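# Move box from drawer to desk, then close drawer

## Task

Lift the cardboard box out of the drawer that stands open and set it down on the desk. Then push that drawer fully closed. Every cabinet must stay roughly where it began. The robot must not topple or finish leaning, or the task fails. The result only counts if it holds with the robot no longer holding anything in place.

## Robot and tools

ROBOT. A LinearBot: an omnidirectional wheeled base with a column about 1.75 m tall. A carriage rides up and down the column (lift_m, 0 to 1 m). It carries two identical six-joint arms, left and right, each with a two-finger gripper. Arm bases sit about 0.57 m + lift_m above the floor, and parts of the carriage hang about 0.15 m lower. A hand reaches 0.78 m from its shoulder but only about 0.38 m below its arm base. A hand is about 0.16 m long and 0.1 m wide (0.14 m with fingers open). Parked arm joints 1 to 6 are 0, 0.05, 0.05, 1.45, 0, 0. With both arms parked the robot is about 0.95 m wide and 0.7 m long. The wheel motors are weak (2 N m), so contact stops come at light pushes. A loose object may sometimes get nudged by an outside force.

CAMERAS. carriage_camera is fixed on the carriage, facing forward and tilted about 20 degrees down. left_wrist_camera and right_wrist_camera look out past the fingertips. Images are 504x504 pixels.

FRAMES. Base frame: origin on the floor below the base centre, x forward, y left, z up. The left_hand and right_hand readings are in this frame. Each is the point between that hand's finger pads. quat_wxyz rotates the base axes into the hand axes: hand z runs along the fingers, and the fingers open along hand y. The odometry frame is the base frame as it stood at the start. base_odometry counts wheel turns only, so wheel slip shows up as travel. Heading is left-positive, from -3.142 to 3.142.

TOOLS.
execute_actions(actions, cameras): actions is a list holding one action, or empty to just read state and images. An action may have "base", "joints" or both; their motions start together.
- base: exactly one key, each a relative offset from where the base last measured itself. translate_m: metres along x, forward positive, -2 to 2. strafe_m: metres along y, left positive, -2 to 2. rotate_rad: radians about z, counter-clockwise (left) positive, -6.3 to 6.3.
- joints: a single dictionary for both arms, keyed by joint name, each value an absolute target. lift_m: 0 to 1 m. For each arm (left_ or right_ prefix): joint1_rad -2.617 to 3.054 (turns the arm about vertical, 0 forward, positive left); joint2_rad 0 to 3.141 (shoulder: 0 upper arm level pointing back, 1.57 upright, 3.14 level forward); joint3_rad 0 to 3.141 (elbow: 0 folded, 3.14 straight); joint4_rad -1.57 to 1.57 (wrist pitch, 0 in line with the forearm, positive lifts the fingertips); joint5_rad -1.57 to 1.57 (wrist yaw, positive swings the fingertips RIGHT, opposite to joint1); joint6_rad -2.094 to 2.094 (roll about the finger axis, positive clockwise seen from the forearm); gripper_m 0 to 0.093 m (gap between pads). Joints 1 to 3 move up to 1.8 rad/s, joints 4 to 6 up to 2.7 rad/s. One action lasts at most 15 s. A joint left out may keep pushing toward an earlier target. An unknown key or out-of-range value gets the whole call refused, with no motion.
- cameras: list of camera names, or "all"; omitted or null means all; [] means none.
wait(seconds): 0 to 10; commands nothing and returns state and images.
zoom_image(camera, region): region [x0, y0, x1, y1] in pixels of that camera's latest full image, at most 504 by 504.
read_manual(section): only licence texts; no motion.
finished_scene(scene): ends the current scene (pass its number) once the robot has held the last command; cannot be undone; reports success.

RESULT LINES. base_status and joint_status tell how each commanded motion ended. "done": reached (for the base, the wheels turned fully even if slipping; a 1 to 2 mm move may stop short yet say done). "off_target": at rest away from target and possibly still pushing. "contact_stop" or "time_out": the target is dropped and the joint or base holds where it stopped. "joint command not followed", with a "cause:" line, means an arm's targets were withheld by a self-collision check (joints show "not_followed"); the gripper still acts, and the withheld targets may be retried later. on_its_own lists what was not commanded; "held at" is a held target, not a position. motor_effort is percent of maximum, with the peak of the last action in brackets; readings carry fixed bias and noise. A falling lift effort while lowering means a hand or load is resting on something. A drive_wheels value at rest above its free-move level means the base is still pressing. MOTOR HOT warns from 75 °C; OVER-TEMPERATURE FAULT marks heat stops (an arm halts at 90 °C; at 100 °C it goes limp and drops), with "limit_stop_at_motor_heat" on unreached keys; resend the targets. ARM HIT means an arm struck the robot hard.

CAUTIONS. Hand readings drift from truth, more so when reaching far; a level hand sags 10 to 17 cm under 1 kg, and a fully straight arm may not lift 1 kg. A gripper holding something usually reads off_target; pad force is about 45 to 60 N. Stretched arms heat quickly even unloaded, so keep them tucked when idle. Arms have no contact stop: a blocked arm keeps pressing and snaps to target once free. The base stops on contact only after the hit and may roll up to about 0.3 m further; arms are not checked during turns or usually when an arm joint is also commanded. After a blocked drive, back off about 0.2 m (or undo the turn), twice if still pressed. Beware of the column striking a table edge the base slips under, and never reverse into one. Tipping risk rises with a high carriage, outstretched arms, loads, pulling, or sudden stops; about 1.5 kg per hand with both arms forward can tip it, and only images reveal a lean. Never let the arms hit or press each other; to undo a withheld pose, move the withheld arm clear first, then the other in a later action. Avoid drops, slips, slams and hard pushes. The robot holds its last command while you think, and shorter robot motion is better.

Each tool is called after "Call:" by a JSON object that holds its "name" and its "arguments", one argument or row to a line.

## Session

Call:
{"name": "execute_actions", "arguments": {
  "actions": []
}}

Scene clock: 0.00 s.
base_odometry: x=+0.000 y=+0.000 heading=+0.000 (m, m, rad; odometry frame)
base_status: not commanded
joint_positions: lift_m=+0.303 left_joint1_rad=+0.007 left_joint2_rad=+0.047 left_joint3_rad=+0.050 left_joint4_rad=+1.437 left_joint5_rad=+0.022 left_joint6_rad=+0.026 left_gripper_m=+0.094 right_joint1_rad=+0.000 right_joint2_rad=+0.057 right_joint3_rad=+0.026 right_joint4_rad=+1.405 right_joint5_rad=-0.006 right_joint6_rad=+0.000 right_gripper_m=+0.095
joint_status: not commanded
motor_effort: lift_m=+15 drive_wheels=+1 (%)
left_hand: x=+0.2880 y=+0.3102 z=+1.2756 quat_wxyz=(+0.998, +0.011, +0.065, +0.016) (m; base frame)
right_hand: x=+0.3063 y=-0.3126 z=+1.2672 quat_wxyz=(+0.995, -0.003, +0.098, +0.000) (m; base frame)
pictures: carriage_camera, left_wrist_camera, right_wrist_camera
Images, in order (width x height): carriage_camera 504x504, left_wrist_camera 504x504, right_wrist_camera 504x504.

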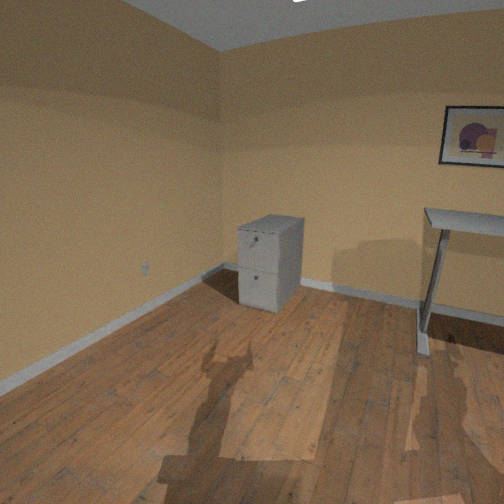

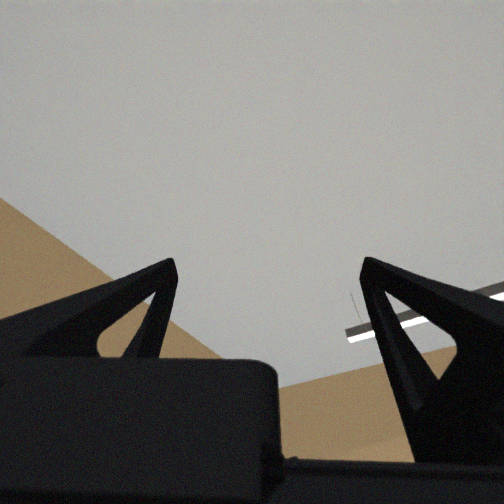

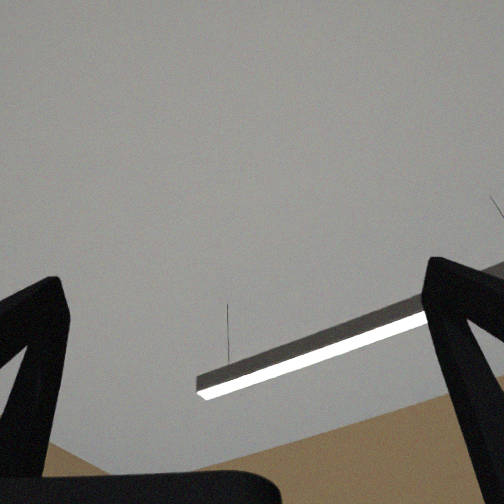

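Call:
{"name": "execute_actions", "arguments": {
  "actions": [
    {"base":{"rotate_rad":-0.8}}
  ],
  "cameras": ["carriage_camera"]
}}

Scene clock: 2.47 s.
base_odometry: x=+0.000 y=+0.000 heading=-0.798 (m, m, rad; odometry frame)
base_status: done
joint_positions: lift_m=+0.303 left_joint1_rad=+0.007 left_joint2_rad=+0.047 left_joint3_rad=+0.050 left_joint4_rad=+1.436 left_joint5_rad=+0.022 left_joint6_rad=+0.026 left_gripper_m=+0.094 right_joint1_rad=+0.000 right_joint2_rad=+0.057 right_joint3_rad=+0.026 right_joint4_rad=+1.404 right_joint5_rad=-0.006 right_joint6_rad=+0.000 right_gripper_m=+0.095
joint_status: not commanded
motor_effort: lift_m=+15(15) drive_wheels=+14(33) (%)
left_hand: x=+0.2882 y=+0.3102 z=+1.2756 quat_wxyz=(+0.998, +0.011, +0.065, +0.016) (m; base frame)
right_hand: x=+0.3064 y=-0.3126 z=+1.2672 quat_wxyz=(+0.995, -0.003, +0.098, +0.000) (m; base frame)
pictures: carriage_camera
Images, in order (width x height): carriage_camera 504x504.

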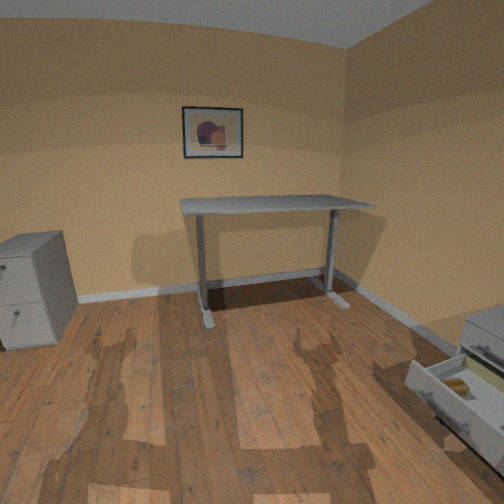

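Call:
{"name": "execute_actions", "arguments": {
  "actions": [
    {"base":{"rotate_rad":-0.9}}
  ],
  "cameras": ["carriage_camera"]
}}

Call:
{"name": "zoom_image", "arguments": {
  "camera": "carriage_camera",
  "region": [100, 250, 400, 504]
}}

Scene clock: 5.00 s.
base_odometry: x=+0.000 y=+0.000 heading=-1.697 (m, m, rad; odometry frame)
base_status: done
joint_positions: lift_m=+0.303 left_joint1_rad=+0.007 left_joint2_rad=+0.047 left_joint3_rad=+0.050 left_joint4_rad=+1.436 left_joint5_rad=+0.022 left_joint6_rad=+0.026 left_gripper_m=+0.094 right_joint1_rad=+0.000 right_joint2_rad=+0.057 right_joint3_rad=+0.026 right_joint4_rad=+1.404 right_joint5_rad=-0.006 right_joint6_rad=+0.000 right_gripper_m=+0.095
joint_status: not commanded
motor_effort: lift_m=+15(15) drive_wheels=+14(35) (%)
left_hand: x=+0.2883 y=+0.3102 z=+1.2756 quat_wxyz=(+0.998, +0.011, +0.065, +0.016) (m; base frame)
right_hand: x=+0.3064 y=-0.3126 z=+1.2672 quat_wxyz=(+0.995, -0.003, +0.099, +0.000) (m; base frame)
pictures: carriage_camera
Images, in order (width x height): carriage_camera 504x504.

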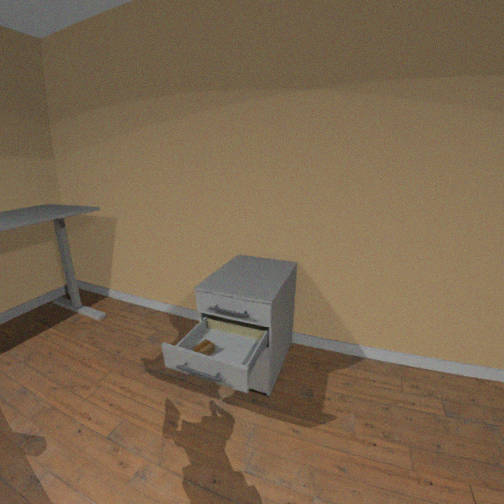

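Region (100, 250, 400, 504) of carriage_camera's 504x504 image, scaled by 1.680, with more detail than that image has; it fills the top 427 rows of this view, and the rest is white.

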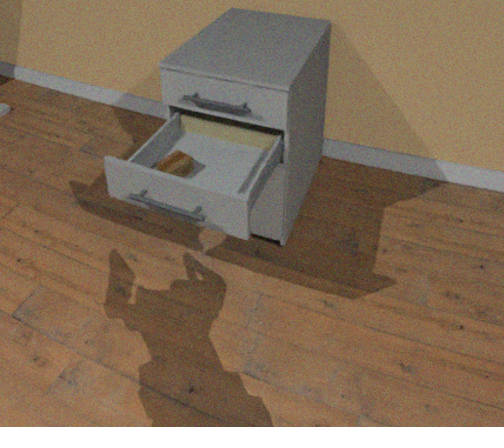

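Call:
{"name": "execute_actions", "arguments": {
  "actions": [
    {"base":{"rotate_rad":-0.36}}
  ],
  "cameras": []
}}

Call:
{"name": "execute_actions", "arguments": {
  "actions": [
    {"base":{"strafe_m":0.355},"joints":{"left_joint2_rad":2.69,"left_joint3_rad":1.53,"left_joint4_rad":-0.41}}
  ],
  "cameras": ["carriage_camera","left_wrist_camera"]
}}

Scene clock: 7.70 s.
base_odometry: x=+0.000 y=+0.000 heading=-2.056 (m, m, rad; odometry frame)
base_status: done
joint_positions: lift_m=+0.303 left_joint1_rad=+0.007 left_joint2_rad=+0.047 left_joint3_rad=+0.050 left_joint4_rad=+1.437 left_joint5_rad=+0.022 left_joint6_rad=+0.026 left_gripper_m=+0.094 right_joint1_rad=+0.000 right_joint2_rad=+0.057 right_joint3_rad=+0.026 right_joint4_rad=+1.404 right_joint5_rad=-0.006 right_joint6_rad=+0.000 right_gripper_m=+0.095
joint_status: not commanded
motor_effort: lift_m=+15(15) drive_wheels=+14(34) (%)
left_hand: x=+0.2881 y=+0.3102 z=+1.2756 quat_wxyz=(+0.998, +0.011, +0.065, +0.016) (m; base frame)
right_hand: x=+0.3064 y=-0.3126 z=+1.2672 quat_wxyz=(+0.995, -0.003, +0.099, +0.000) (m; base frame)
pictures: none
No camera images: the call's "cameras" was empty. Leave "cameras" out to get every camera's image.

Scene clock: 10.50 s.
base_odometry: x=+0.314 y=-0.166 heading=-2.056 (m, m, rad; odometry frame)
base_status: done
joint_positions: lift_m=+0.303 left_joint1_rad=+0.007 left_joint2_rad=+2.688 left_joint3_rad=+1.527 left_joint4_rad=-0.410 left_joint5_rad=+0.022 left_joint6_rad=+0.026 left_gripper_m=+0.094 right_joint1_rad=+0.000 right_joint2_rad=+0.057 right_joint3_rad=+0.026 right_joint4_rad=+1.404 right_joint5_rad=-0.006 right_joint6_rad=+0.000 right_gripper_m=+0.095
joint_status: all done
motor_effort: lift_m=+16(16) drive_wheels=-6(34) (%)
left_hand: x=+0.6650 y=+0.3130 z=+0.6278 quat_wxyz=(+0.000, +0.010, +1.000, -0.011) (m; base frame)
right_hand: x=+0.3064 y=-0.3126 z=+1.2672 quat_wxyz=(+0.995, -0.003, +0.099, +0.000) (m; base frame)
pictures: carriage_camera, left_wrist_camera
Images, in order (width x height): carriage_camera 504x504, left_wrist_camera 504x504.

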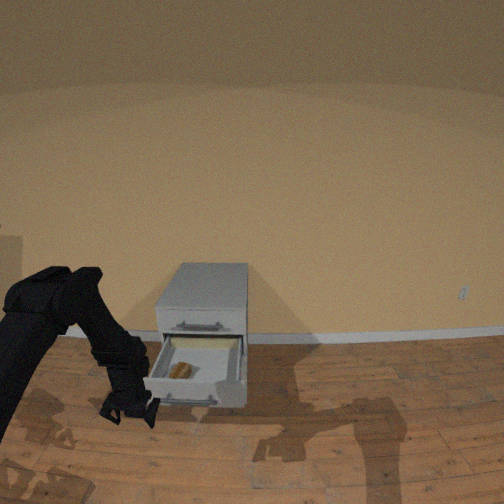

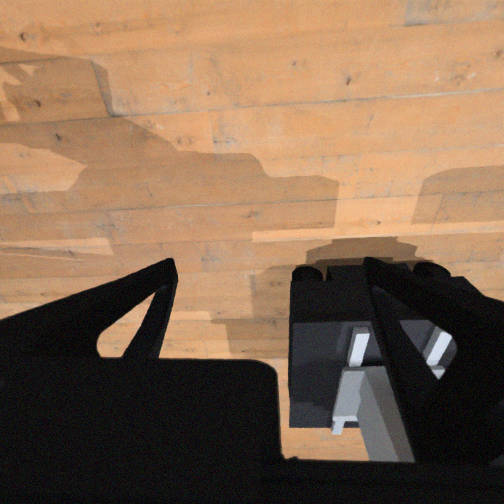

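Call:
{"name": "execute_actions", "arguments": {
  "actions": [
    {"base":{"translate_m":0.42}}
  ],
  "cameras": ["carriage_camera","left_wrist_camera"]
}}

Scene clock: 13.57 s.
base_odometry: x=+0.118 y=-0.538 heading=-2.056 (m, m, rad; odometry frame)
base_status: done
joint_positions: lift_m=+0.303 left_joint1_rad=+0.007 left_joint2_rad=+2.688 left_joint3_rad=+1.527 left_joint4_rad=-0.409 left_joint5_rad=+0.022 left_joint6_rad=+0.026 left_gripper_m=+0.094 right_joint1_rad=+0.000 right_joint2_rad=+0.057 right_joint3_rad=+0.026 right_joint4_rad=+1.404 right_joint5_rad=-0.006 right_joint6_rad=+0.000 right_gripper_m=+0.095
joint_status: not commanded
motor_effort: lift_m=+16(15) drive_wheels=-6(33) (%)
left_hand: x=+0.6653 y=+0.3128 z=+0.6278 quat_wxyz=(+0.001, +0.010, +1.000, -0.011) (m; base frame)
right_hand: x=+0.3064 y=-0.3126 z=+1.2672 quat_wxyz=(+0.995, -0.003, +0.099, +0.000) (m; base frame)
pictures: carriage_camera, left_wrist_camera
Images, in order (width x height): carriage_camera 504x504, left_wrist_camera 504x504.

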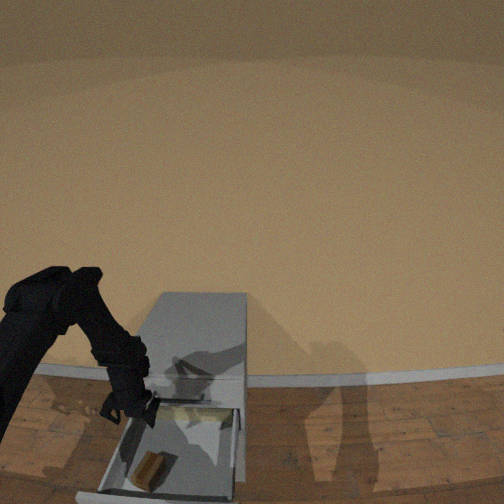

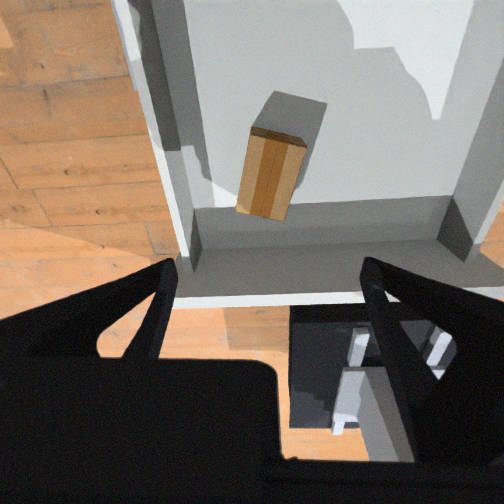

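Call:
{"name": "execute_actions", "arguments": {
  "actions": [
    {"joints":{"lift_m":0.15,"left_joint6_rad":0.27}}
  ],
  "cameras": ["carriage_camera","left_wrist_camera"]
}}

Scene clock: 15.00 s.
base_odometry: x=+0.118 y=-0.538 heading=-2.056 (m, m, rad; odometry frame)
base_status: not commanded
joint_positions: lift_m=+0.150 left_joint1_rad=+0.007 left_joint2_rad=+2.687 left_joint3_rad=+1.527 left_joint4_rad=-0.409 left_joint5_rad=+0.022 left_joint6_rad=+0.266 left_gripper_m=+0.094 right_joint1_rad=+0.000 right_joint2_rad=+0.057 right_joint3_rad=+0.026 right_joint4_rad=+1.404 right_joint5_rad=-0.006 right_joint6_rad=+0.000 right_gripper_m=+0.095
joint_status: all done
motor_effort: lift_m=+16(16) drive_wheels=-5(6) (%)
left_hand: x=+0.6656 y=+0.3128 z=+0.4752 quat_wxyz=(+0.002, +0.129, +0.992, -0.011) (m; base frame)
right_hand: x=+0.3064 y=-0.3126 z=+1.1143 quat_wxyz=(+0.995, -0.003, +0.099, +0.000) (m; base frame)
pictures: carriage_camera, left_wrist_camera
Images, in order (width x height): carriage_camera 504x504, left_wrist_camera 504x504.

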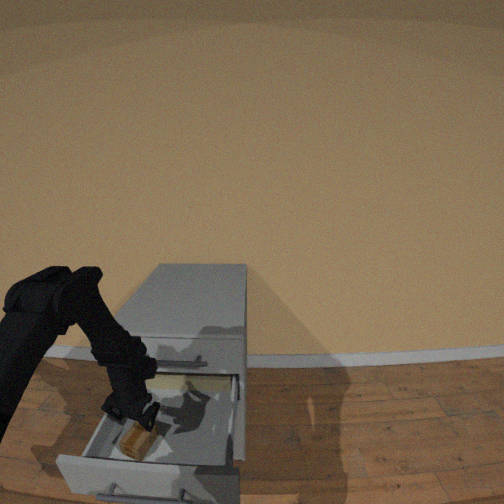

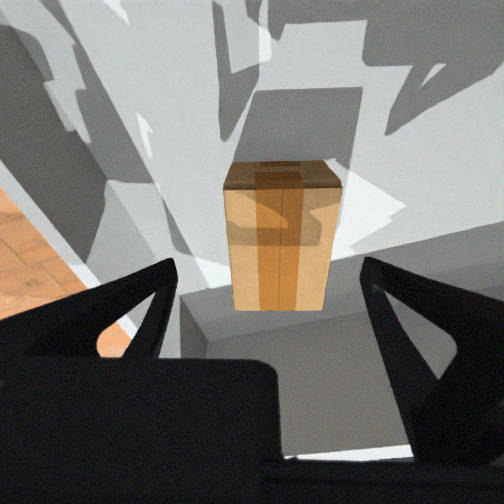

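Call:
{"name": "execute_actions", "arguments": {
  "actions": [
    {"joints":{"lift_m":0.12}}
  ],
  "cameras": ["carriage_camera","left_wrist_camera"]
}}

Scene clock: 15.93 s.
base_odometry: x=+0.118 y=-0.538 heading=-2.056 (m, m, rad; odometry frame)
base_status: not commanded
joint_positions: lift_m=+0.120 left_joint1_rad=+0.007 left_joint2_rad=+2.689 left_joint3_rad=+1.527 left_joint4_rad=-0.409 left_joint5_rad=+0.022 left_joint6_rad=+0.266 left_gripper_m=+0.094 right_joint1_rad=+0.000 right_joint2_rad=+0.057 right_joint3_rad=+0.026 right_joint4_rad=+1.404 right_joint5_rad=-0.006 right_joint6_rad=+0.000 right_gripper_m=+0.095
joint_status: all done
motor_effort: lift_m=+16(17) drive_wheels=-5(5) (%)
left_hand: x=+0.6649 y=+0.3128 z=+0.4444 quat_wxyz=(+0.002, +0.129, +0.992, -0.011) (m; base frame)
right_hand: x=+0.3064 y=-0.3126 z=+1.0843 quat_wxyz=(+0.995, -0.003, +0.099, +0.000) (m; base frame)
pictures: carriage_camera, left_wrist_camera
Images, in order (width x height): carriage_camera 504x504, left_wrist_camera 504x504.

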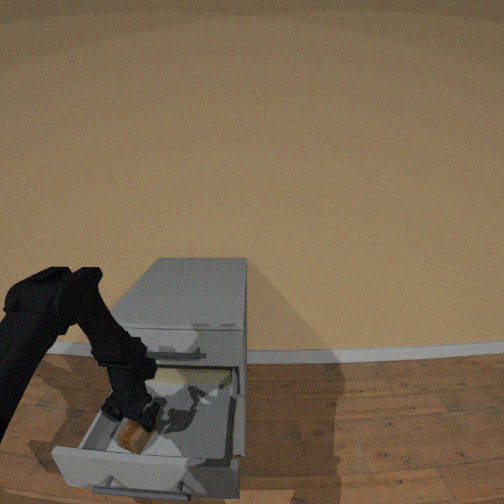

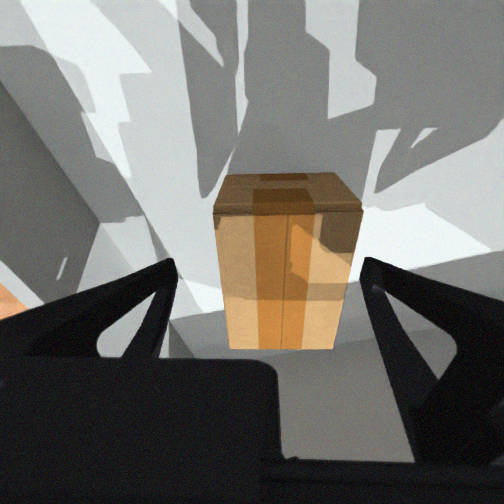

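Call:
{"name": "execute_actions", "arguments": {
  "actions": [
    {"base":{"translate_m":-0.012},"joints":{"lift_m":0.09}}
  ],
  "cameras": ["left_wrist_camera"]
}}

Scene clock: 17.03 s.
base_odometry: x=+0.124 y=-0.527 heading=-2.055 (m, m, rad; odometry frame)
base_status: done
joint_positions: lift_m=+0.090 left_joint1_rad=+0.007 left_joint2_rad=+2.689 left_joint3_rad=+1.527 left_joint4_rad=-0.410 left_joint5_rad=+0.022 left_joint6_rad=+0.266 left_gripper_m=+0.094 right_joint1_rad=+0.000 right_joint2_rad=+0.057 right_joint3_rad=+0.026 right_joint4_rad=+1.404 right_joint5_rad=-0.006 right_joint6_rad=+0.000 right_gripper_m=+0.095
joint_status: all done
motor_effort: lift_m=+16(16) drive_wheels=+4(35) (%)
left_hand: x=+0.6646 y=+0.3128 z=+0.4145 quat_wxyz=(+0.001, +0.129, +0.992, -0.011) (m; base frame)
right_hand: x=+0.3064 y=-0.3126 z=+1.0543 quat_wxyz=(+0.995, -0.003, +0.099, +0.000) (m; base frame)
pictures: left_wrist_camera
Images, in order (width x height): left_wrist_camera 504x504.

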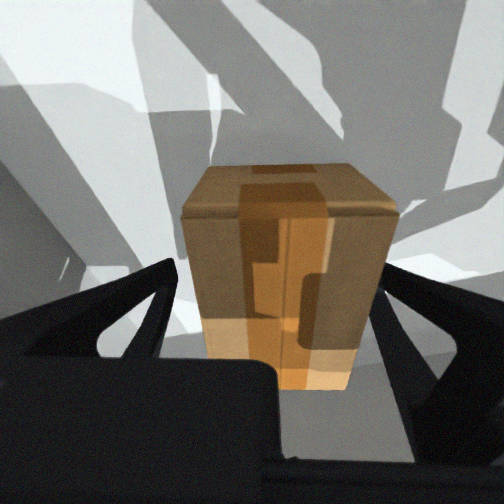

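Call:
{"name": "execute_actions", "arguments": {
  "actions": [
    {"joints":{"left_gripper_m":0.04}}
  ],
  "cameras": ["left_wrist_camera"]
}}

Scene clock: 17.70 s.
base_odometry: x=+0.124 y=-0.527 heading=-2.055 (m, m, rad; odometry frame)
base_status: not commanded
joint_positions: lift_m=+0.090 left_joint1_rad=+0.007 left_joint2_rad=+2.689 left_joint3_rad=+1.527 left_joint4_rad=-0.410 left_joint5_rad=+0.022 left_joint6_rad=+0.266 left_gripper_m=+0.059 right_joint1_rad=+0.000 right_joint2_rad=+0.057 right_joint3_rad=+0.026 right_joint4_rad=+1.404 right_joint5_rad=-0.006 right_joint6_rad=+0.000 right_gripper_m=+0.095
joint_status: left_gripper_m off_target (ended at +0.059, target +0.040)
motor_effort: lift_m=+16(16) drive_wheels=+4(4) (%)
left_hand: x=+0.6648 y=+0.3128 z=+0.4145 quat_wxyz=(+0.001, +0.129, +0.992, -0.011) (m; base frame)
right_hand: x=+0.3064 y=-0.3126 z=+1.0543 quat_wxyz=(+0.995, -0.003, +0.099, +0.000) (m; base frame)
pictures: left_wrist_camera
Images, in order (width x height): left_wrist_camera 504x504.

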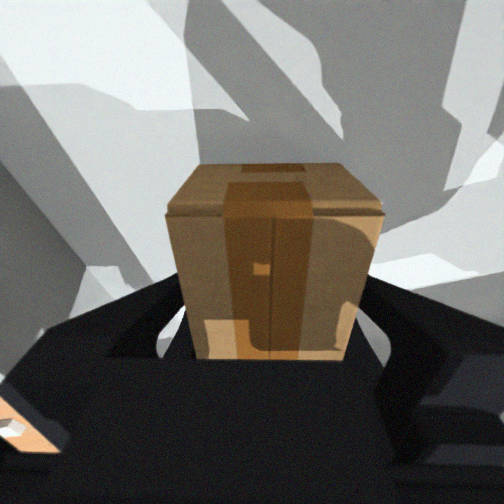

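Call:
{"name": "execute_actions", "arguments": {
  "actions": [
    {"joints":{"lift_m":0.24,"right_gripper_m":0.0}}
  ],
  "cameras": ["left_wrist_camera"]
}}

Call:
{"name": "execute_actions", "arguments": {
  "actions": [
    {"base":{"translate_m":-0.33},"joints":{"left_joint2_rad":1.6,"left_joint3_rad":0.8,"left_joint4_rad":-0.77,"left_joint6_rad":0.0,"right_joint2_rad":2.67,"right_joint3_rad":1.08,"right_joint4_rad":1.35}}
  ]
}}

Scene clock: 19.77 s.
base_odometry: x=+0.124 y=-0.527 heading=-2.055 (m, m, rad; odometry frame)
base_status: not commanded
joint_positions: lift_m=+0.240 left_joint1_rad=+0.007 left_joint2_rad=+2.686 left_joint3_rad=+1.527 left_joint4_rad=-0.409 left_joint5_rad=+0.022 left_joint6_rad=+0.266 left_gripper_m=+0.059 right_joint1_rad=+0.000 right_joint2_rad=+0.057 right_joint3_rad=+0.026 right_joint4_rad=+1.404 right_joint5_rad=-0.006 right_joint6_rad=+0.000 right_gripper_m=+0.001
joint_status: all done
motor_effort: lift_m=+15(19) drive_wheels=+4(4) (%)
left_hand: x=+0.6661 y=+0.3128 z=+0.5658 quat_wxyz=(+0.003, +0.129, +0.992, -0.011) (m; base frame)
right_hand: x=+0.3064 y=-0.3126 z=+1.2044 quat_wxyz=(+0.995, -0.003, +0.099, +0.000) (m; base frame)
pictures: left_wrist_camera
Images, in order (width x height): left_wrist_camera 504x504.

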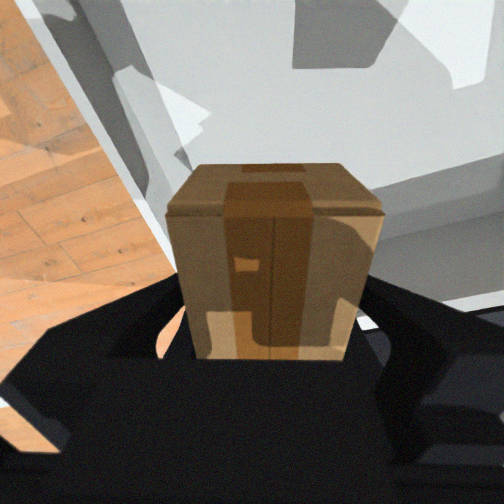

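Scene clock: 22.47 s.
base_odometry: x=+0.278 y=-0.235 heading=-2.055 (m, m, rad; odometry frame)
base_status: done
joint_positions: lift_m=+0.240 left_joint1_rad=+0.007 left_joint2_rad=+1.607 left_joint3_rad=+0.822 left_joint4_rad=-0.769 left_joint5_rad=+0.022 left_joint6_rad=+0.004 left_gripper_m=+0.059 right_joint1_rad=+0.000 right_joint2_rad=+2.663 right_joint3_rad=+1.076 right_joint4_rad=+1.344 right_joint5_rad=-0.006 right_joint6_rad=+0.000 right_gripper_m=+0.001
joint_status: all done
motor_effort: lift_m=+16(16) drive_wheels=-3(40) (%)
left_hand: x=+0.5042 y=+0.3116 z=+0.7830 quat_wxyz=(+0.008, -0.001, +1.000, -0.011) (m; base frame)
right_hand: x=+0.8040 y=-0.3125 z=+0.7121 quat_wxyz=(+0.616, -0.002, +0.788, +0.002) (m; base frame)
pictures: carriage_camera, left_wrist_camera, right_wrist_camera
Images, in order (width x height): carriage_camera 504x504, left_wrist_camera 504x504, right_wrist_camera 504x504.

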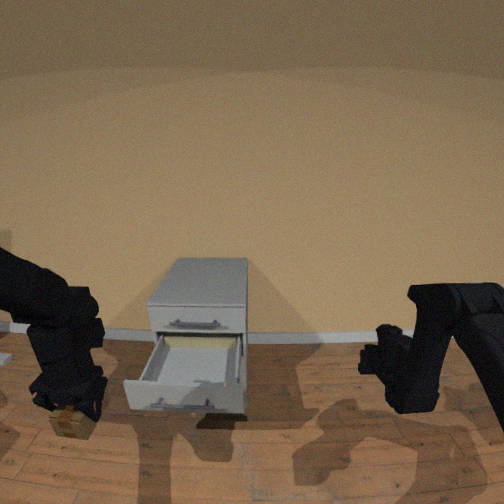

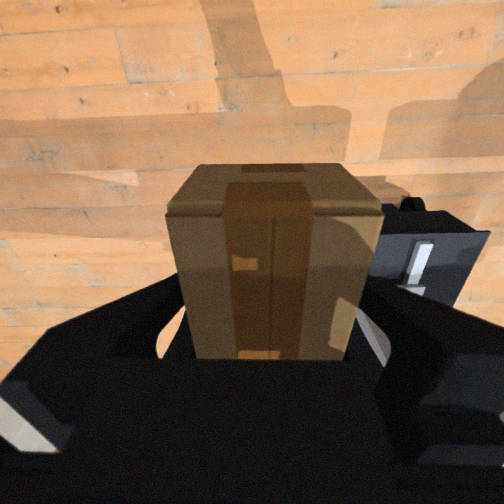

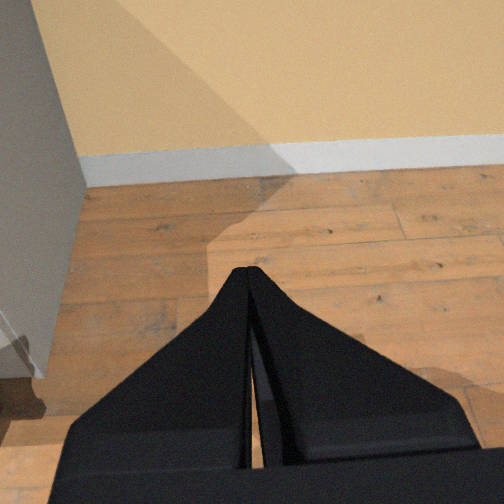

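Call:
{"name": "execute_actions", "arguments": {
  "actions": [
    {"base":{"strafe_m":0.53},"joints":{"lift_m":0.0}}
  ],
  "cameras": ["carriage_camera","right_wrist_camera"]
}}

Scene clock: 25.93 s.
base_odometry: x=+0.747 y=-0.482 heading=-2.055 (m, m, rad; odometry frame)
base_status: done
joint_positions: lift_m=+0.003 left_joint1_rad=+0.007 left_joint2_rad=+1.605 left_joint3_rad=+0.822 left_joint4_rad=-0.769 left_joint5_rad=+0.022 left_joint6_rad=+0.004 left_gripper_m=+0.059 right_joint1_rad=+0.000 right_joint2_rad=+2.664 right_joint3_rad=+1.076 right_joint4_rad=+1.347 right_joint5_rad=-0.006 right_joint6_rad=+0.000 right_gripper_m=+0.001
joint_status: all done
joint sent to its limit — the command would take lift_m past its lower limit, so that joint was sent only as far as its limit.
motor_effort: lift_m=+16(17) drive_wheels=-4(31) (%)
left_hand: x=+0.5044 y=+0.3116 z=+0.5462 quat_wxyz=(+0.009, -0.001, +1.000, -0.011) (m; base frame)
right_hand: x=+0.8042 y=-0.3125 z=+0.4756 quat_wxyz=(+0.617, -0.002, +0.787, +0.002) (m; base frame)
pictures: carriage_camera, right_wrist_camera
Images, in order (width x height): carriage_camera 504x504, right_wrist_camera 504x504.

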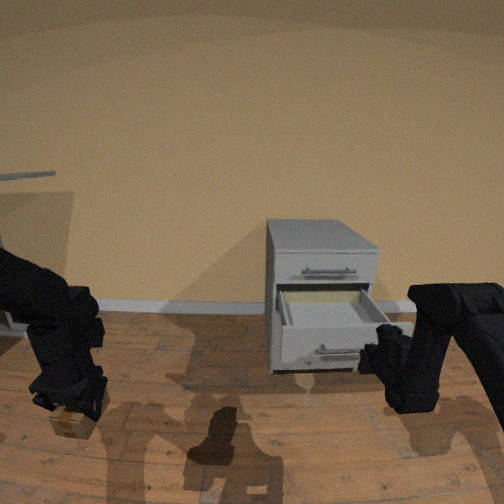

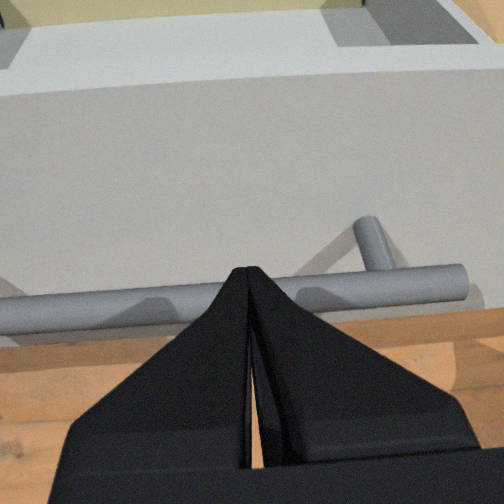

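Call:
{"name": "execute_actions", "arguments": {
  "actions": [
    {"base":{"translate_m":0.07}}
  ],
  "cameras": ["right_wrist_camera"]
}}

Call:
{"name": "execute_actions", "arguments": {
  "actions": [
    {"base":{"translate_m":0.27}}
  ],
  "cameras": ["carriage_camera","right_wrist_camera"]
}}

Scene clock: 27.63 s.
base_odometry: x=+0.715 y=-0.544 heading=-2.054 (m, m, rad; odometry frame)
base_status: done
joint_positions: lift_m=+0.003 left_joint1_rad=+0.007 left_joint2_rad=+1.605 left_joint3_rad=+0.822 left_joint4_rad=-0.768 left_joint5_rad=+0.022 left_joint6_rad=+0.004 left_gripper_m=+0.059 right_joint1_rad=+0.000 right_joint2_rad=+2.664 right_joint3_rad=+1.073 right_joint4_rad=+1.348 right_joint5_rad=-0.006 right_joint6_rad=+0.000 right_gripper_m=+0.001
joint_status: not commanded
motor_effort: lift_m=+16(16) drive_wheels=-6(30) (%)
left_hand: x=+0.5048 y=+0.3116 z=+0.5462 quat_wxyz=(+0.010, -0.001, +1.000, -0.011) (m; base frame)
right_hand: x=+0.8033 y=-0.3125 z=+0.4748 quat_wxyz=(+0.616, -0.002, +0.788, +0.002) (m; base frame)
pictures: right_wrist_camera
Images, in order (width x height): right_wrist_camera 504x504.

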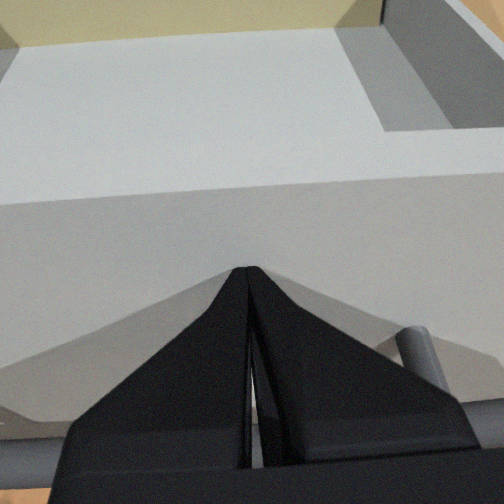

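Scene clock: 30.10 s.
base_odometry: x=+0.590 y=-0.783 heading=-2.053 (m, m, rad; odometry frame)
base_status: done
joint_positions: lift_m=+0.003 left_joint1_rad=+0.007 left_joint2_rad=+1.605 left_joint3_rad=+0.822 left_joint4_rad=-0.768 left_joint5_rad=+0.022 left_joint6_rad=+0.004 left_gripper_m=+0.059 right_joint1_rad=+0.000 right_joint2_rad=+2.664 right_joint3_rad=+1.073 right_joint4_rad=+1.347 right_joint5_rad=-0.007 right_joint6_rad=+0.000 right_gripper_m=+0.001
joint_status: not commanded
motor_effort: lift_m=+16(16) drive_wheels=-6(41) (%)
left_hand: x=+0.5047 y=+0.3116 z=+0.5462 quat_wxyz=(+0.009, -0.001, +1.000, -0.011) (m; base frame)
right_hand: x=+0.8032 y=-0.3124 z=+0.4747 quat_wxyz=(+0.616, -0.002, +0.788, +0.003) (m; base frame)
pictures: carriage_camera, right_wrist_camera
Images, in order (width x height): carriage_camera 504x504, right_wrist_camera 504x504.

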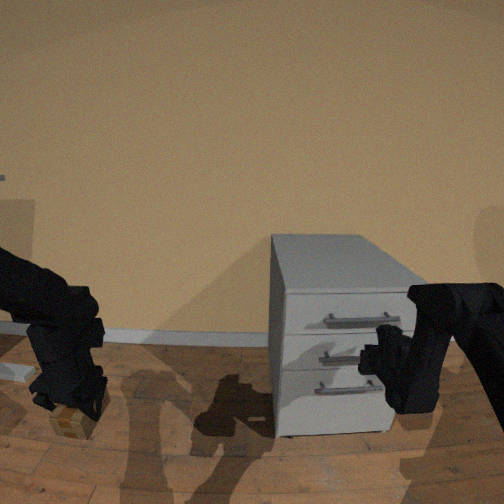

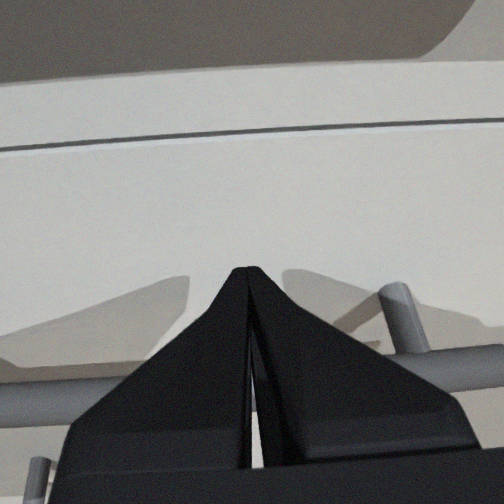

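Call:
{"name": "zoom_image", "arguments": {
  "camera": "carriage_camera",
  "region": [255, 280, 375, 400]
}}

Region (255, 280, 375, 400) of carriage_camera's 504x504 image, scaled by 4.200, with more detail than that image has.

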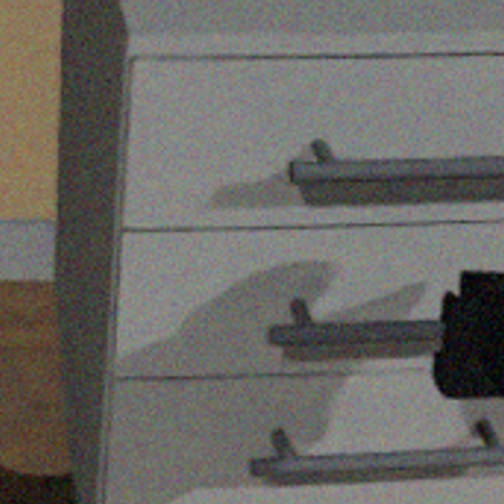

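Call:
{"name": "execute_actions", "arguments": {
  "actions": [
    {"base":{"translate_m":0.027}}
  ],
  "cameras": ["right_wrist_camera"]
}}

Scene clock: 31.27 s.
base_odometry: x=+0.578 y=-0.807 heading=-2.053 (m, m, rad; odometry frame)
base_status: done
joint_positions: lift_m=+0.003 left_joint1_rad=+0.007 left_joint2_rad=+1.605 left_joint3_rad=+0.822 left_joint4_rad=-0.768 left_joint5_rad=+0.022 left_joint6_rad=+0.004 left_gripper_m=+0.059 right_joint1_rad=+0.000 right_joint2_rad=+2.666 right_joint3_rad=+1.051 right_joint4_rad=+1.344 right_joint5_rad=-0.006 right_joint6_rad=+0.000 right_gripper_m=+0.001
joint_status: not commanded
motor_effort: lift_m=+15(16) drive_wheels=+13(38) (%)
left_hand: x=+0.5049 y=+0.3116 z=+0.5463 quat_wxyz=(+0.010, -0.001, +1.000, -0.011) (m; base frame)
right_hand: x=+0.7956 y=-0.3125 z=+0.4660 quat_wxyz=(+0.605, -0.002, +0.796, +0.003) (m; base frame)
pictures: right_wrist_camera
Images, in order (width x height): right_wrist_camera 504x504.

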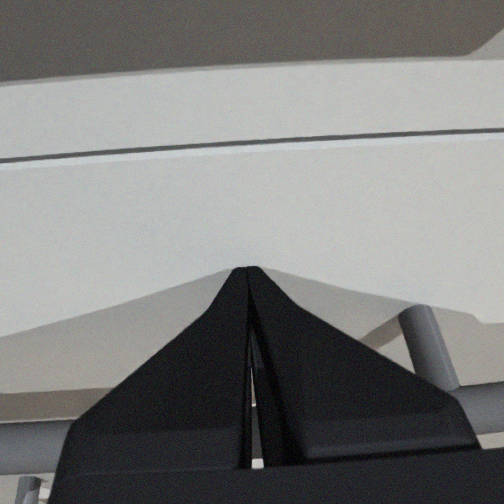

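Call:
{"name": "execute_actions", "arguments": {
  "actions": [
    {"base":{"translate_m":-0.15},"joints":{"left_joint1_rad":1.57,"left_joint2_rad":2.1,"left_joint3_rad":1.8,"left_joint4_rad":-1.27}}
  ],
  "cameras": []
}}

Call:
{"name": "execute_actions", "arguments": {
  "actions": [
    {"base":{"strafe_m":0.3},"joints":{"lift_m":0.45,"right_joint2_rad":0.05,"right_joint3_rad":0.05,"right_joint4_rad":1.45}}
  ],
  "cameras": ["carriage_camera","left_wrist_camera"]
}}

Scene clock: 33.67 s.
base_odometry: x=+0.648 y=-0.674 heading=-2.053 (m, m, rad; odometry frame)
base_status: done
joint_positions: lift_m=+0.003 left_joint1_rad=+1.577 left_joint2_rad=+2.099 left_joint3_rad=+1.788 left_joint4_rad=-1.262 left_joint5_rad=+0.020 left_joint6_rad=+0.003 left_gripper_m=+0.059 right_joint1_rad=+0.000 right_joint2_rad=+2.666 right_joint3_rad=+1.065 right_joint4_rad=+1.347 right_joint5_rad=-0.004 right_joint6_rad=+0.000 right_gripper_m=+0.001
joint_status: all done
motor_effort: lift_m=+15(15) drive_wheels=-5(32) (%)
left_hand: x=+0.2558 y=+0.7179 z=+0.6228 quat_wxyz=(+0.006, -0.708, +0.706, -0.008) (m; base frame)
right_hand: x=+0.8001 y=-0.3128 z=+0.4707 quat_wxyz=(+0.611, -0.001, +0.791, +0.002) (m; base frame)
pictures: none
No camera images: the call's "cameras" was empty. Leave "cameras" out to get every camera's image.

Scene clock: 36.27 s.
base_odometry: x=+0.914 y=-0.813 heading=-2.052 (m, m, rad; odometry frame)
base_status: done
joint_positions: lift_m=+0.450 left_joint1_rad=+1.576 left_joint2_rad=+2.100 left_joint3_rad=+1.788 left_joint4_rad=-1.268 left_joint5_rad=+0.021 left_joint6_rad=+0.003 left_gripper_m=+0.059 right_joint1_rad=+0.000 right_joint2_rad=+0.071 right_joint3_rad=+0.065 right_joint4_rad=+1.455 right_joint5_rad=-0.004 right_joint6_rad=+0.000 right_gripper_m=+0.001
joint_status: all done
motor_effort: lift_m=+15(19) drive_wheels=-5(29) (%)
left_hand: x=+0.2564 y=+0.7164 z=+1.0699 quat_wxyz=(+0.004, -0.708, +0.706, -0.011) (m; base frame)
right_hand: x=+0.2867 y=-0.3129 z=+1.4273 quat_wxyz=(+0.998, -0.002, +0.060, +0.000) (m; base frame)
pictures: carriage_camera, left_wrist_camera
Images, in order (width x height): carriage_camera 504x504, left_wrist_camera 504x504.

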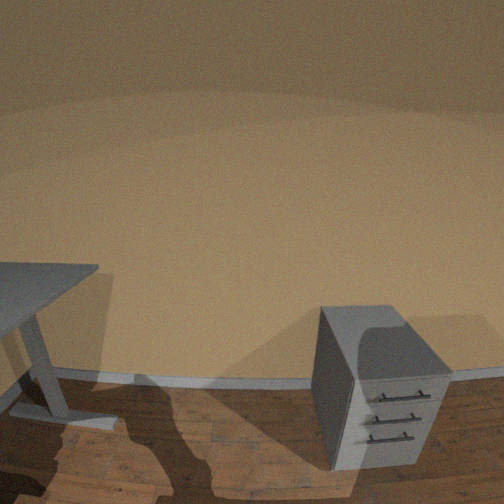

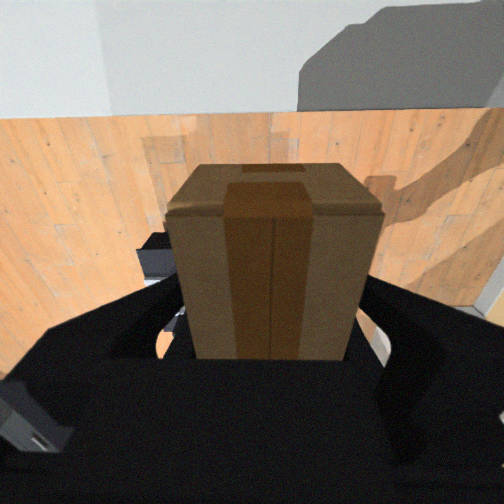

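Call:
{"name": "execute_actions", "arguments": {
  "actions": [
    {"base":{"strafe_m":0.23}}
  ],
  "cameras": ["carriage_camera","left_wrist_camera"]
}}

Scene clock: 38.70 s.
base_odometry: x=+1.118 y=-0.919 heading=-2.052 (m, m, rad; odometry frame)
base_status: done
joint_positions: lift_m=+0.450 left_joint1_rad=+1.576 left_joint2_rad=+2.100 left_joint3_rad=+1.788 left_joint4_rad=-1.268 left_joint5_rad=+0.021 left_joint6_rad=+0.003 left_gripper_m=+0.059 right_joint1_rad=+0.000 right_joint2_rad=+0.071 right_joint3_rad=+0.065 right_joint4_rad=+1.455 right_joint5_rad=-0.004 right_joint6_rad=+0.000 right_gripper_m=+0.001
joint_status: not commanded
motor_effort: lift_m=+15(15) drive_wheels=-5(35) (%)
left_hand: x=+0.2566 y=+0.7163 z=+1.0699 quat_wxyz=(+0.004, -0.708, +0.706, -0.011) (m; base frame)
right_hand: x=+0.2869 y=-0.3129 z=+1.4272 quat_wxyz=(+0.998, -0.002, +0.061, +0.000) (m; base frame)
pictures: carriage_camera, left_wrist_camera
Images, in order (width x height): carriage_camera 504x504, left_wrist_camera 504x504.

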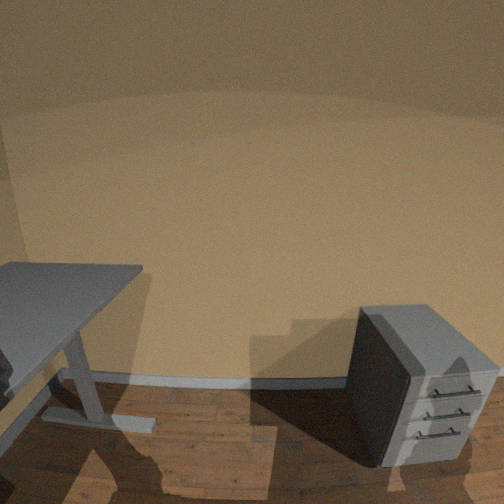

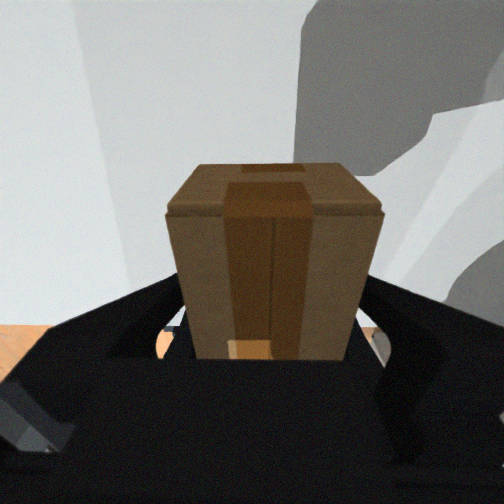

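Call:
{"name": "execute_actions", "arguments": {
  "actions": [
    {"joints":{"lift_m":0.365}}
  ],
  "cameras": ["left_wrist_camera"]
}}

Call:
{"name": "execute_actions", "arguments": {
  "actions": [
    {"joints":{"lift_m":0.35}}
  ],
  "cameras": ["left_wrist_camera"]
}}

Scene clock: 39.70 s.
base_odometry: x=+1.118 y=-0.919 heading=-2.052 (m, m, rad; odometry frame)
base_status: not commanded
joint_positions: lift_m=+0.365 left_joint1_rad=+1.576 left_joint2_rad=+2.099 left_joint3_rad=+1.788 left_joint4_rad=-1.268 left_joint5_rad=+0.021 left_joint6_rad=+0.002 left_gripper_m=+0.059 right_joint1_rad=+0.000 right_joint2_rad=+0.071 right_joint3_rad=+0.064 right_joint4_rad=+1.452 right_joint5_rad=-0.004 right_joint6_rad=+0.000 right_gripper_m=+0.001
joint_status: all done
motor_effort: lift_m=+16(16) drive_wheels=-4(5) (%)
left_hand: x=+0.2566 y=+0.7163 z=+0.9849 quat_wxyz=(+0.004, -0.708, +0.706, -0.011) (m; base frame)
right_hand: x=+0.2878 y=-0.3129 z=+1.3417 quat_wxyz=(+0.998, -0.002, +0.063, +0.000) (m; base frame)
pictures: left_wrist_camera
Images, in order (width x height): left_wrist_camera 504x504.

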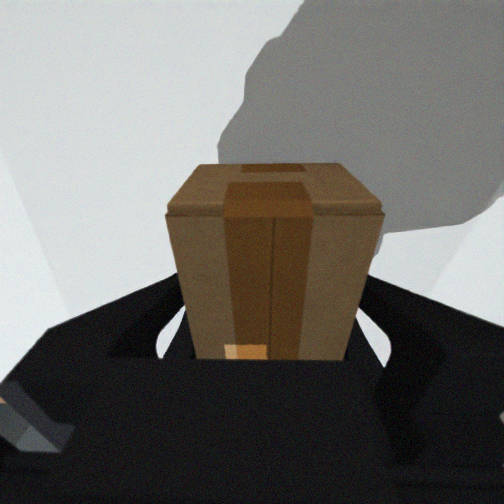

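Scene clock: 40.23 s.
base_odometry: x=+1.118 y=-0.919 heading=-2.052 (m, m, rad; odometry frame)
base_status: not commanded
joint_positions: lift_m=+0.350 left_joint1_rad=+1.575 left_joint2_rad=+2.095 left_joint3_rad=+1.789 left_joint4_rad=-1.270 left_joint5_rad=+0.021 left_joint6_rad=+0.002 left_gripper_m=+0.059 right_joint1_rad=+0.000 right_joint2_rad=+0.071 right_joint3_rad=+0.063 right_joint4_rad=+1.451 right_joint5_rad=-0.004 right_joint6_rad=+0.000 right_gripper_m=+0.001
joint_status: all done
motor_effort: lift_m=+16(17) drive_wheels=-4(4) (%)
left_hand: x=+0.2569 y=+0.7164 z=+0.9719 quat_wxyz=(+0.006, -0.708, +0.706, -0.009) (m; base frame)
right_hand: x=+0.2884 y=-0.3129 z=+1.3266 quat_wxyz=(+0.998, -0.002, +0.064, +0.000) (m; base frame)
pictures: left_wrist_camera
Images, in order (width x height): left_wrist_camera 504x504.

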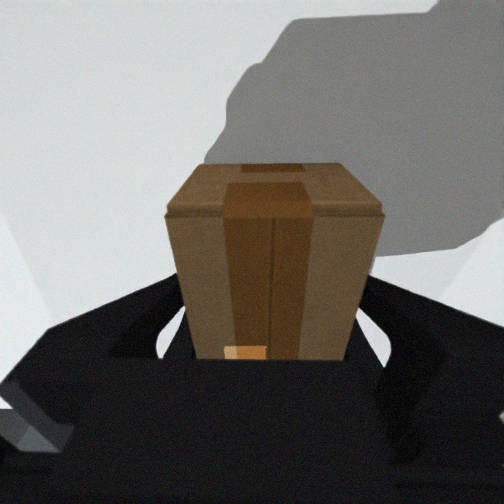

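Touching. Release and lift.

Call:
{"name": "execute_actions", "arguments": {
  "actions": [
    {"joints":{"left_gripper_m":0.093}}
  ],
  "cameras": []
}}

Call:
{"name": "execute_actions", "arguments": {
  "actions": [
    {"joints":{"lift_m":0.44}}
  ],
  "cameras": ["carriage_camera","left_wrist_camera"]
}}

Scene clock: 41.00 s.
base_odometry: x=+1.118 y=-0.919 heading=-2.052 (m, m, rad; odometry frame)
base_status: not commanded
joint_positions: lift_m=+0.350 left_joint1_rad=+1.575 left_joint2_rad=+2.095 left_joint3_rad=+1.789 left_joint4_rad=-1.270 left_joint5_rad=+0.021 left_joint6_rad=+0.002 left_gripper_m=+0.093 right_joint1_rad=+0.000 right_joint2_rad=+0.071 right_joint3_rad=+0.063 right_joint4_rad=+1.451 right_joint5_rad=-0.004 right_joint6_rad=+0.000 right_gripper_m=+0.001
joint_status: all done
motor_effort: lift_m=+16(16) drive_wheels=-4(4) (%)
left_hand: x=+0.2569 y=+0.7164 z=+0.9719 quat_wxyz=(+0.006, -0.708, +0.706, -0.009) (m; base frame)
right_hand: x=+0.2884 y=-0.3129 z=+1.3266 quat_wxyz=(+0.998, -0.002, +0.064, +0.000) (m; base frame)
pictures: none
No camera images: the call's "cameras" was empty. Leave "cameras" out to get every camera's image.

Scene clock: 41.90 s.
base_odometry: x=+1.118 y=-0.919 heading=-2.052 (m, m, rad; odometry frame)
base_status: not commanded
joint_positions: lift_m=+0.440 left_joint1_rad=+1.575 left_joint2_rad=+2.095 left_joint3_rad=+1.789 left_joint4_rad=-1.270 left_joint5_rad=+0.022 left_joint6_rad=+0.002 left_gripper_m=+0.093 right_joint1_rad=+0.000 right_joint2_rad=+0.071 right_joint3_rad=+0.063 right_joint4_rad=+1.450 right_joint5_rad=-0.004 right_joint6_rad=+0.000 right_gripper_m=+0.001
joint_status: all done
motor_effort: lift_m=+15(18) drive_wheels=-4(4) (%)
left_hand: x=+0.2569 y=+0.7164 z=+1.0621 quat_wxyz=(+0.006, -0.708, +0.706, -0.009) (m; base frame)
right_hand: x=+0.2888 y=-0.3129 z=+1.4164 quat_wxyz=(+0.998, -0.002, +0.064, +0.000) (m; base frame)
pictures: carriage_camera, left_wrist_camera
Images, in order (width x height): carriage_camera 504x504, left_wrist_camera 504x504.

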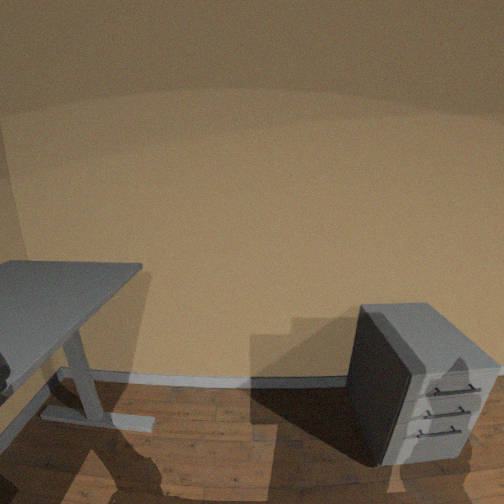

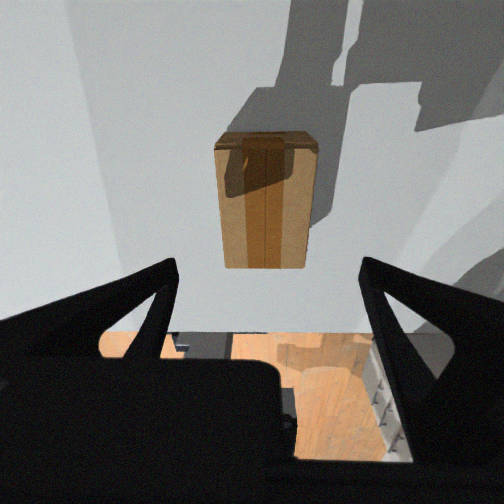

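Call:
{"name": "finished_scene", "arguments": {
  "scene": 1
}}

The scene is finished: the task was done.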